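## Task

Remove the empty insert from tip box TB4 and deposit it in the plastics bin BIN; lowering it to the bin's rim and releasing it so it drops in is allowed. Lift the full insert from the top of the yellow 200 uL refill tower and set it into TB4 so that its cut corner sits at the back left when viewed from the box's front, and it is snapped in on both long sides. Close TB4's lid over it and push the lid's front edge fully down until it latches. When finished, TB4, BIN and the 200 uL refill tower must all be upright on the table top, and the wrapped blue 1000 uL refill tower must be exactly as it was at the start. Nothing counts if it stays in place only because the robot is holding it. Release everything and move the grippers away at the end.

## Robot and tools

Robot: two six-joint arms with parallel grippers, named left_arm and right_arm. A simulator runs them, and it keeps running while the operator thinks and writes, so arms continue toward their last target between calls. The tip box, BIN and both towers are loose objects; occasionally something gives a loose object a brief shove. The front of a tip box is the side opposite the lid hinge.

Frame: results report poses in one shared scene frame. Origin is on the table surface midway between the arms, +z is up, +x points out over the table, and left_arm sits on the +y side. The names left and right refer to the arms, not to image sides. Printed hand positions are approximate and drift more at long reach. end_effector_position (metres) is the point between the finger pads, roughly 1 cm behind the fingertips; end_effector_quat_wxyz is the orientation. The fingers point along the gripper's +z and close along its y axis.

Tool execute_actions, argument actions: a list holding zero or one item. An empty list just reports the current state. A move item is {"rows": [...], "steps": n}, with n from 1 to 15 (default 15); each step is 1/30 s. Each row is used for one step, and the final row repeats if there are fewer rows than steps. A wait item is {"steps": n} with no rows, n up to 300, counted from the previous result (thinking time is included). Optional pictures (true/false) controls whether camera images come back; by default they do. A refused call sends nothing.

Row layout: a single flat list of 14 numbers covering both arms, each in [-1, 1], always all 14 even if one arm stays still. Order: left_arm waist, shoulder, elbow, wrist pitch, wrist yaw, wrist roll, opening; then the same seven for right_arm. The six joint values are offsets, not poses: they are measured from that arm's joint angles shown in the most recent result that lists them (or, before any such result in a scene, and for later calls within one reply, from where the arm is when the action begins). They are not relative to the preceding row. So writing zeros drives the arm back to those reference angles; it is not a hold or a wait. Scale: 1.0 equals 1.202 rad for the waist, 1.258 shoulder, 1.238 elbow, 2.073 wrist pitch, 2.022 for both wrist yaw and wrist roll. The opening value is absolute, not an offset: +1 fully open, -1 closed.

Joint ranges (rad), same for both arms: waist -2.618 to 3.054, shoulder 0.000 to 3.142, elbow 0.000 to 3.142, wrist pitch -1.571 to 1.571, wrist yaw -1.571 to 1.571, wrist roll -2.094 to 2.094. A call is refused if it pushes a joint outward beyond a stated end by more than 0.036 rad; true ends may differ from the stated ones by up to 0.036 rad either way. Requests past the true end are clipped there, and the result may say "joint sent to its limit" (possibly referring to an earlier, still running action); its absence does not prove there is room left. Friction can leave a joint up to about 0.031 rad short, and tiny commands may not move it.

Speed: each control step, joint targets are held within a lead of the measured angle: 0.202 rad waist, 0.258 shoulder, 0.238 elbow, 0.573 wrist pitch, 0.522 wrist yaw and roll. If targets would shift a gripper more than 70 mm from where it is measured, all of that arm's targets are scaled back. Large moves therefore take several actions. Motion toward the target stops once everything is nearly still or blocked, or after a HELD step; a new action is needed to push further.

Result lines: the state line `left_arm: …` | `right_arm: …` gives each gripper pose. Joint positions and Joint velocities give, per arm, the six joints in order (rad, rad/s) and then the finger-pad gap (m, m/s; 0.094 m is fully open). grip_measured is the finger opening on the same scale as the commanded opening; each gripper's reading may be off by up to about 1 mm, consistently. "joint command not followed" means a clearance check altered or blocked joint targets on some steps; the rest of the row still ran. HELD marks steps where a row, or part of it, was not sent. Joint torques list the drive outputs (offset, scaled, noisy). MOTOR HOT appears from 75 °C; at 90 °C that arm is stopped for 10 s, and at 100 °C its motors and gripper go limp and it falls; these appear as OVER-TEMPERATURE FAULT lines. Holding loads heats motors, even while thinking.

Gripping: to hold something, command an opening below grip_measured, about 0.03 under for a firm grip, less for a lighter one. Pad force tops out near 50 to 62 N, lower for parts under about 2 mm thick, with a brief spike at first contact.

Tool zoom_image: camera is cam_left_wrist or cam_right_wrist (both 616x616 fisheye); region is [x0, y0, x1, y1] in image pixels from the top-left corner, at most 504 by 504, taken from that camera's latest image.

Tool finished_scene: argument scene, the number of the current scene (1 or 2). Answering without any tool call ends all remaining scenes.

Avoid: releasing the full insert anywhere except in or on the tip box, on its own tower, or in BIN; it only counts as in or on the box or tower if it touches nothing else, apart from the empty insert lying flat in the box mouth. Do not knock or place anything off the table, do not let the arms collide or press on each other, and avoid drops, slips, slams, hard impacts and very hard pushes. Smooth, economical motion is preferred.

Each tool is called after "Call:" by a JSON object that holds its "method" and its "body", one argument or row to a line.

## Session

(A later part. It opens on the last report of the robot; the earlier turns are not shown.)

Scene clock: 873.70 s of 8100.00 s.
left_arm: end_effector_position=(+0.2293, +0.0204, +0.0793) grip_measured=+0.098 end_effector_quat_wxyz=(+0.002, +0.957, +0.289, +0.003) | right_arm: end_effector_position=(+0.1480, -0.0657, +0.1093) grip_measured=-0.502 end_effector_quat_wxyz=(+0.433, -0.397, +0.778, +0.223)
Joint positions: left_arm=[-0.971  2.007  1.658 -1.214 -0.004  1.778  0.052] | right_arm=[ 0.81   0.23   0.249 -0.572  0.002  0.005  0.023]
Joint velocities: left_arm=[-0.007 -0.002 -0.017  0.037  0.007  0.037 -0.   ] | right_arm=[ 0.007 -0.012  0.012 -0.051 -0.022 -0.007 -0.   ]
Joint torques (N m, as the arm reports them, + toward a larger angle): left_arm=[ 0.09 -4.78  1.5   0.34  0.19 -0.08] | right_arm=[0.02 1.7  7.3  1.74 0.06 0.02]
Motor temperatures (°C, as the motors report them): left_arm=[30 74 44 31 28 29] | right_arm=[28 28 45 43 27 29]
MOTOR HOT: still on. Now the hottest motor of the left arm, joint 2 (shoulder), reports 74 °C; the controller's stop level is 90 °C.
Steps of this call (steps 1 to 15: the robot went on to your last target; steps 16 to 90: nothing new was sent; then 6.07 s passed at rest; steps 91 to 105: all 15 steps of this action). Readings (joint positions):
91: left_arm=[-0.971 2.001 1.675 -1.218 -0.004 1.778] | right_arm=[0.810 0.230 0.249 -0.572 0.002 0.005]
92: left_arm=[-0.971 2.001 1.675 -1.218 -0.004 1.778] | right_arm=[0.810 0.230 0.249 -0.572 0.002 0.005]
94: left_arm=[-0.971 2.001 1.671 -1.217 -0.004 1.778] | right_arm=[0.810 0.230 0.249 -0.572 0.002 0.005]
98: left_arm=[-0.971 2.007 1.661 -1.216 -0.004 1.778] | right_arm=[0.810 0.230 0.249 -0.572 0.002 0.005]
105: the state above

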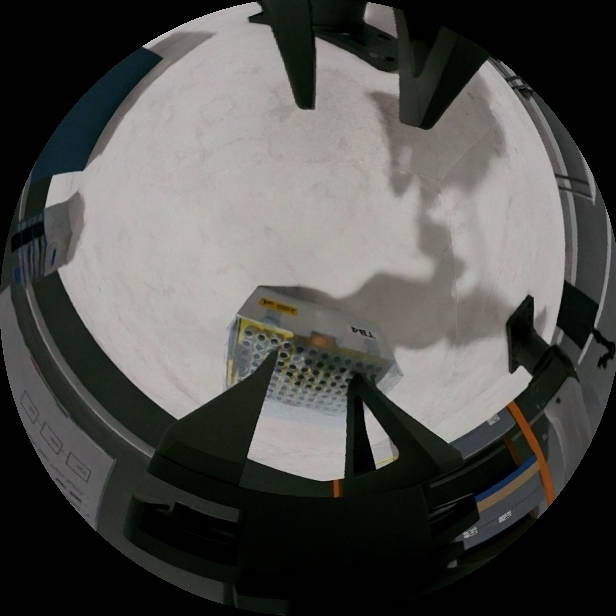

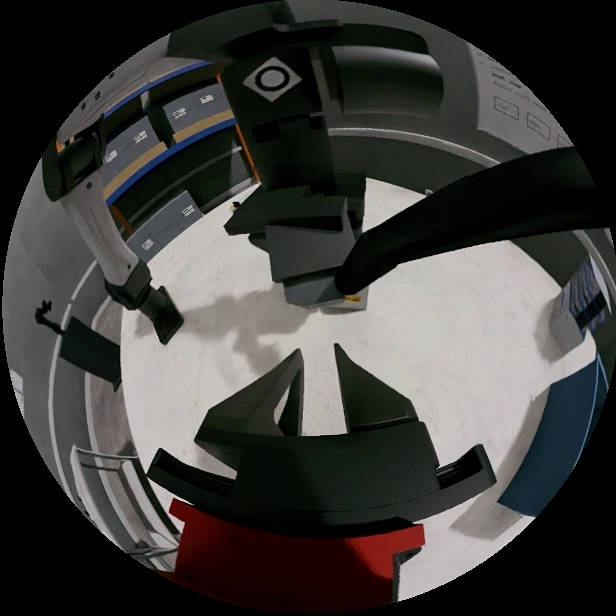

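Call:
{"method": "execute_actions", "body": {
  "actions": [
    {"rows":[[0,0.06,-0.058,0,0,0,0.1,0,0,0,0,0,0,-0.5],[0,0.066,-0.064,0,0,0,0.1,0,0,0,0,0,0,-0.5],[0,0.072,-0.07,0,0,0,0.1,0,0,0,0,0,0,-0.5],[0,0.076,-0.074,0,0,0,0.1,0,0,0,0,0,0,-0.5]],"steps":10}
  ],
  "pictures": false
}}

Call:
{"method": "execute_actions", "body": {
  "actions": [
    {"rows":[[0,0.03,-0.03,0,0,0,0.1,0,0,0,0,0,0,-0.5],[0,0,0,0,0,0,0.1,0,0,0,0,0,0,-0.5],[0,-0.03,0.0,0,0,0,0.1,0,0,0,0,0,0,-0.5],[0,-0.06,0.0,-0.02,0,0,0.1,0,0,0,0,0,0,-0.5],[0,-0.09,0.0,-0.04,0,0,0.1,0,0,0,0,0,0,-0.5],[0.02,-0.12,0.0,-0.06,0,0,0.1,0,0,0,0,0,0,-0.5],[0.04,-0.15,0.0,-0.08,0,0,0.1,0,0,0,0,0,0,-0.5],[0.06,-0.18,-0.02,-0.1,0,0,0.1,0,0,0,0,0,0,-0.5],[0.08,-0.21,-0.04,-0.1,0,0,0.1,0,0,0,0,0,0,-0.5],[0.1,-0.24,-0.06,-0.1,0,0,0.1,0,0,0,0,0,0,-0.5],[0.1,-0.27,-0.08,-0.1,0,0,0.1,0,0,0,0,0,0,-0.5],[0.1,-0.30,-0.1,-0.1,0,0,0.1,0,0,0,0,0,0,-0.5]],"steps":15}
  ],
  "pictures": false
}}

Call:
{"method": "execute_actions", "body": {
  "actions": [
    {"steps":12}
  ]
}}

Call:
{"method": "zoom_image", "body": {
  "camera": "cam_right_wrist",
  "region": [250, 200, 390, 320]
}}

Scene clock: 883.80 s of 8100.00 s.
left_arm: end_effector_position=(+0.2291, +0.0206, +0.0783) grip_measured=+0.098 end_effector_quat_wxyz=(+0.002, +0.957, +0.289, +0.003) | right_arm: end_effector_position=(+0.1480, -0.0657, +0.1093) grip_measured=-0.502 end_effector_quat_wxyz=(+0.433, -0.397, +0.778, +0.223)
Joint positions: left_arm=[-0.971  2.007  1.654 -1.211 -0.004  1.778  0.052] | right_arm=[ 0.81   0.23   0.249 -0.572  0.002  0.005  0.023]
Joint velocities: left_arm=[-0.007  0.002 -0.017 -0.022  0.051  0.022 -0.003] | right_arm=[-0.022  0.002 -0.007 -0.022 -0.022 -0.007 -0.   ]
Joint torques (N m, as the arm reports them, + toward a larger angle): left_arm=[ 0.14 -2.87 -0.15  0.39  0.19 -0.08] | right_arm=[0.02 1.73 7.34 1.75 0.06 0.02]
Motor temperatures (°C, as the motors report them): left_arm=[30 70 43 31 28 29] | right_arm=[28 28 45 43 27 29]
MOTOR HOT: cleared. Now the hottest motor of the left arm, joint 2 (shoulder), reports 70 °C.
Steps of this call (steps 1 to 15: the robot went on to your last target; steps 16 to 90: nothing new was sent; then 6.77 s passed at rest; steps 91 to 100: all 10 steps of this action). Readings (joint positions):
91: left_arm=[-0.971 2.007 1.658 -1.214 -0.004 1.778] | right_arm=[0.810 0.230 0.249 -0.572 0.002 0.005]
92: left_arm=[-0.971 2.007 1.656 -1.213 -0.004 1.778] | right_arm=[0.810 0.230 0.249 -0.572 0.002 0.005]
94: left_arm=[-0.971 2.007 1.654 -1.211 -0.004 1.778] | right_arm=[0.810 0.230 0.249 -0.572 0.002 0.005]
98: left_arm=[-0.971 2.007 1.654 -1.211 -0.004 1.778] | right_arm=[0.810 0.230 0.249 -0.572 0.002 0.005]
100: the state above

Scene clock: 884.30 s of 8100.00 s.
left_arm: end_effector_position=(+0.2042, +0.1000, +0.1819) grip_measured=+0.098 end_effector_quat_wxyz=(+0.055, +0.935, +0.347, +0.038) | right_arm: end_effector_position=(+0.1480, -0.0657, +0.1093) grip_measured=-0.502 end_effector_quat_wxyz=(+0.433, -0.397, +0.778, +0.223)
Joint positions: left_arm=[-0.847  1.617  1.57  -1.388 -0.006  1.778  0.052] | right_arm=[ 0.81   0.23   0.249 -0.572  0.002  0.005  0.023]
Joint velocities: left_arm=[ 0.002 -0.271 -0.1   -0.33  -0.022  0.037 -0.001] | right_arm=[-0.002  0.002 -0.012  0.066 -0.051 -0.022 -0.001]
Joint torques (N m, as the arm reports them, + toward a larger angle): left_arm=[-0.18 -4.8   4.73  0.91  0.2  -0.08] | right_arm=[0.   1.73 7.33 1.74 0.05 0.02]
Motor temperatures (°C, as the motors report them): left_arm=[30 70 43 31 28 29] | right_arm=[28 28 45 43 27 29]
Steps of this call (steps 1 to 15: all 15 steps of this action). Readings (joint positions):
1: left_arm=[-0.971 2.004 1.654 -1.210 -0.004 1.778] | right_arm=[0.810 0.230 0.249 -0.572 0.002 0.005]
2: left_arm=[-0.971 2.001 1.655 -1.210 -0.004 1.778] | right_arm=[0.810 0.230 0.249 -0.572 0.002 0.005]
4: left_arm=[-0.971 1.991 1.655 -1.212 -0.004 1.778] | right_arm=[0.810 0.230 0.249 -0.572 0.002 0.005]
8: left_arm=[-0.957 1.888 1.653 -1.277 -0.003 1.778] | right_arm=[0.810 0.230 0.249 -0.572 0.002 0.005]
15: the state above

Scene clock: 884.70 s of 8100.00 s.
left_arm: end_effector_position=(+0.1972, +0.1053, +0.1760) grip_measured=+0.098 end_effector_quat_wxyz=(+0.040, +0.936, +0.347, +0.028) | right_arm: end_effector_position=(+0.1480, -0.0657, +0.1093) grip_measured=-0.502 end_effector_quat_wxyz=(+0.433, -0.397, +0.778, +0.223)
Joint positions: left_arm=[-0.847  1.615  1.548 -1.406 -0.006  1.778  0.052] | right_arm=[ 0.81   0.23   0.249 -0.572  0.002  0.005  0.023]
Joint velocities: left_arm=[ 0.007 -0.017 -0.012 -0.022  0.037  0.007 -0.002] | right_arm=[-0.007  0.022 -0.002 -0.007 -0.037 -0.007 -0.001]
Joint torques (N m, as the arm reports them, + toward a larger angle): left_arm=[-0.2  -6.28  6.    0.48  0.21 -0.09] | right_arm=[0.01 1.74 7.33 1.73 0.06 0.02]
Motor temperatures (°C, as the motors report them): left_arm=[30 70 43 31 28 29] | right_arm=[28 28 45 43 27 29]
Steps of this call (steps 1 to 12: the robot went on to your last target). Readings (joint positions):
1: left_arm=[-0.847 1.612 1.567 -1.397 -0.006 1.778] | right_arm=[0.810 0.230 0.249 -0.572 0.002 0.005]
2: left_arm=[-0.847 1.612 1.564 -1.400 -0.006 1.778] | right_arm=[0.810 0.230 0.249 -0.572 0.002 0.005]
4: left_arm=[-0.847 1.614 1.552 -1.403 -0.006 1.778] | right_arm=[0.810 0.230 0.249 -0.572 0.002 0.005]
8: left_arm=[-0.847 1.615 1.548 -1.406 -0.006 1.778] | right_arm=[0.810 0.230 0.249 -0.572 0.002 0.005]
12: the state above

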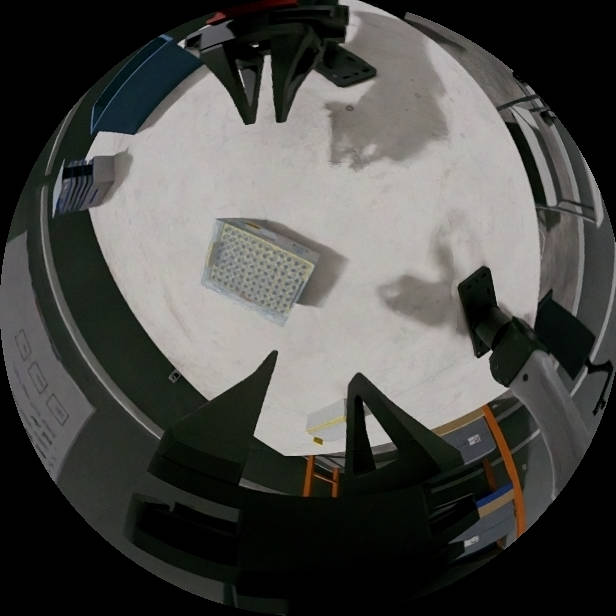

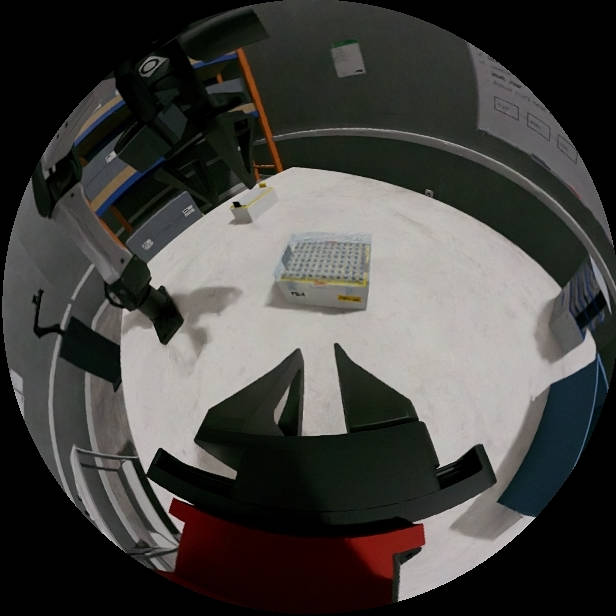

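Region (250, 200, 390, 320) of cam_right_wrist's 616x616 image, scaled by 3.600, with more detail than that image has; it fills the top 432 rows of this view, and the rest is white.

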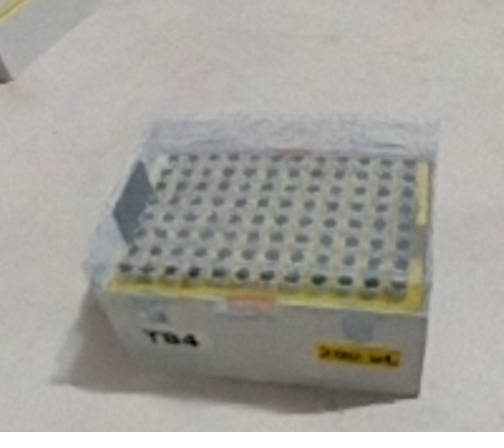

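Call:
{"method": "finished_scene", "body": {
  "scene": 2
}}

The scene is finished: the task was done.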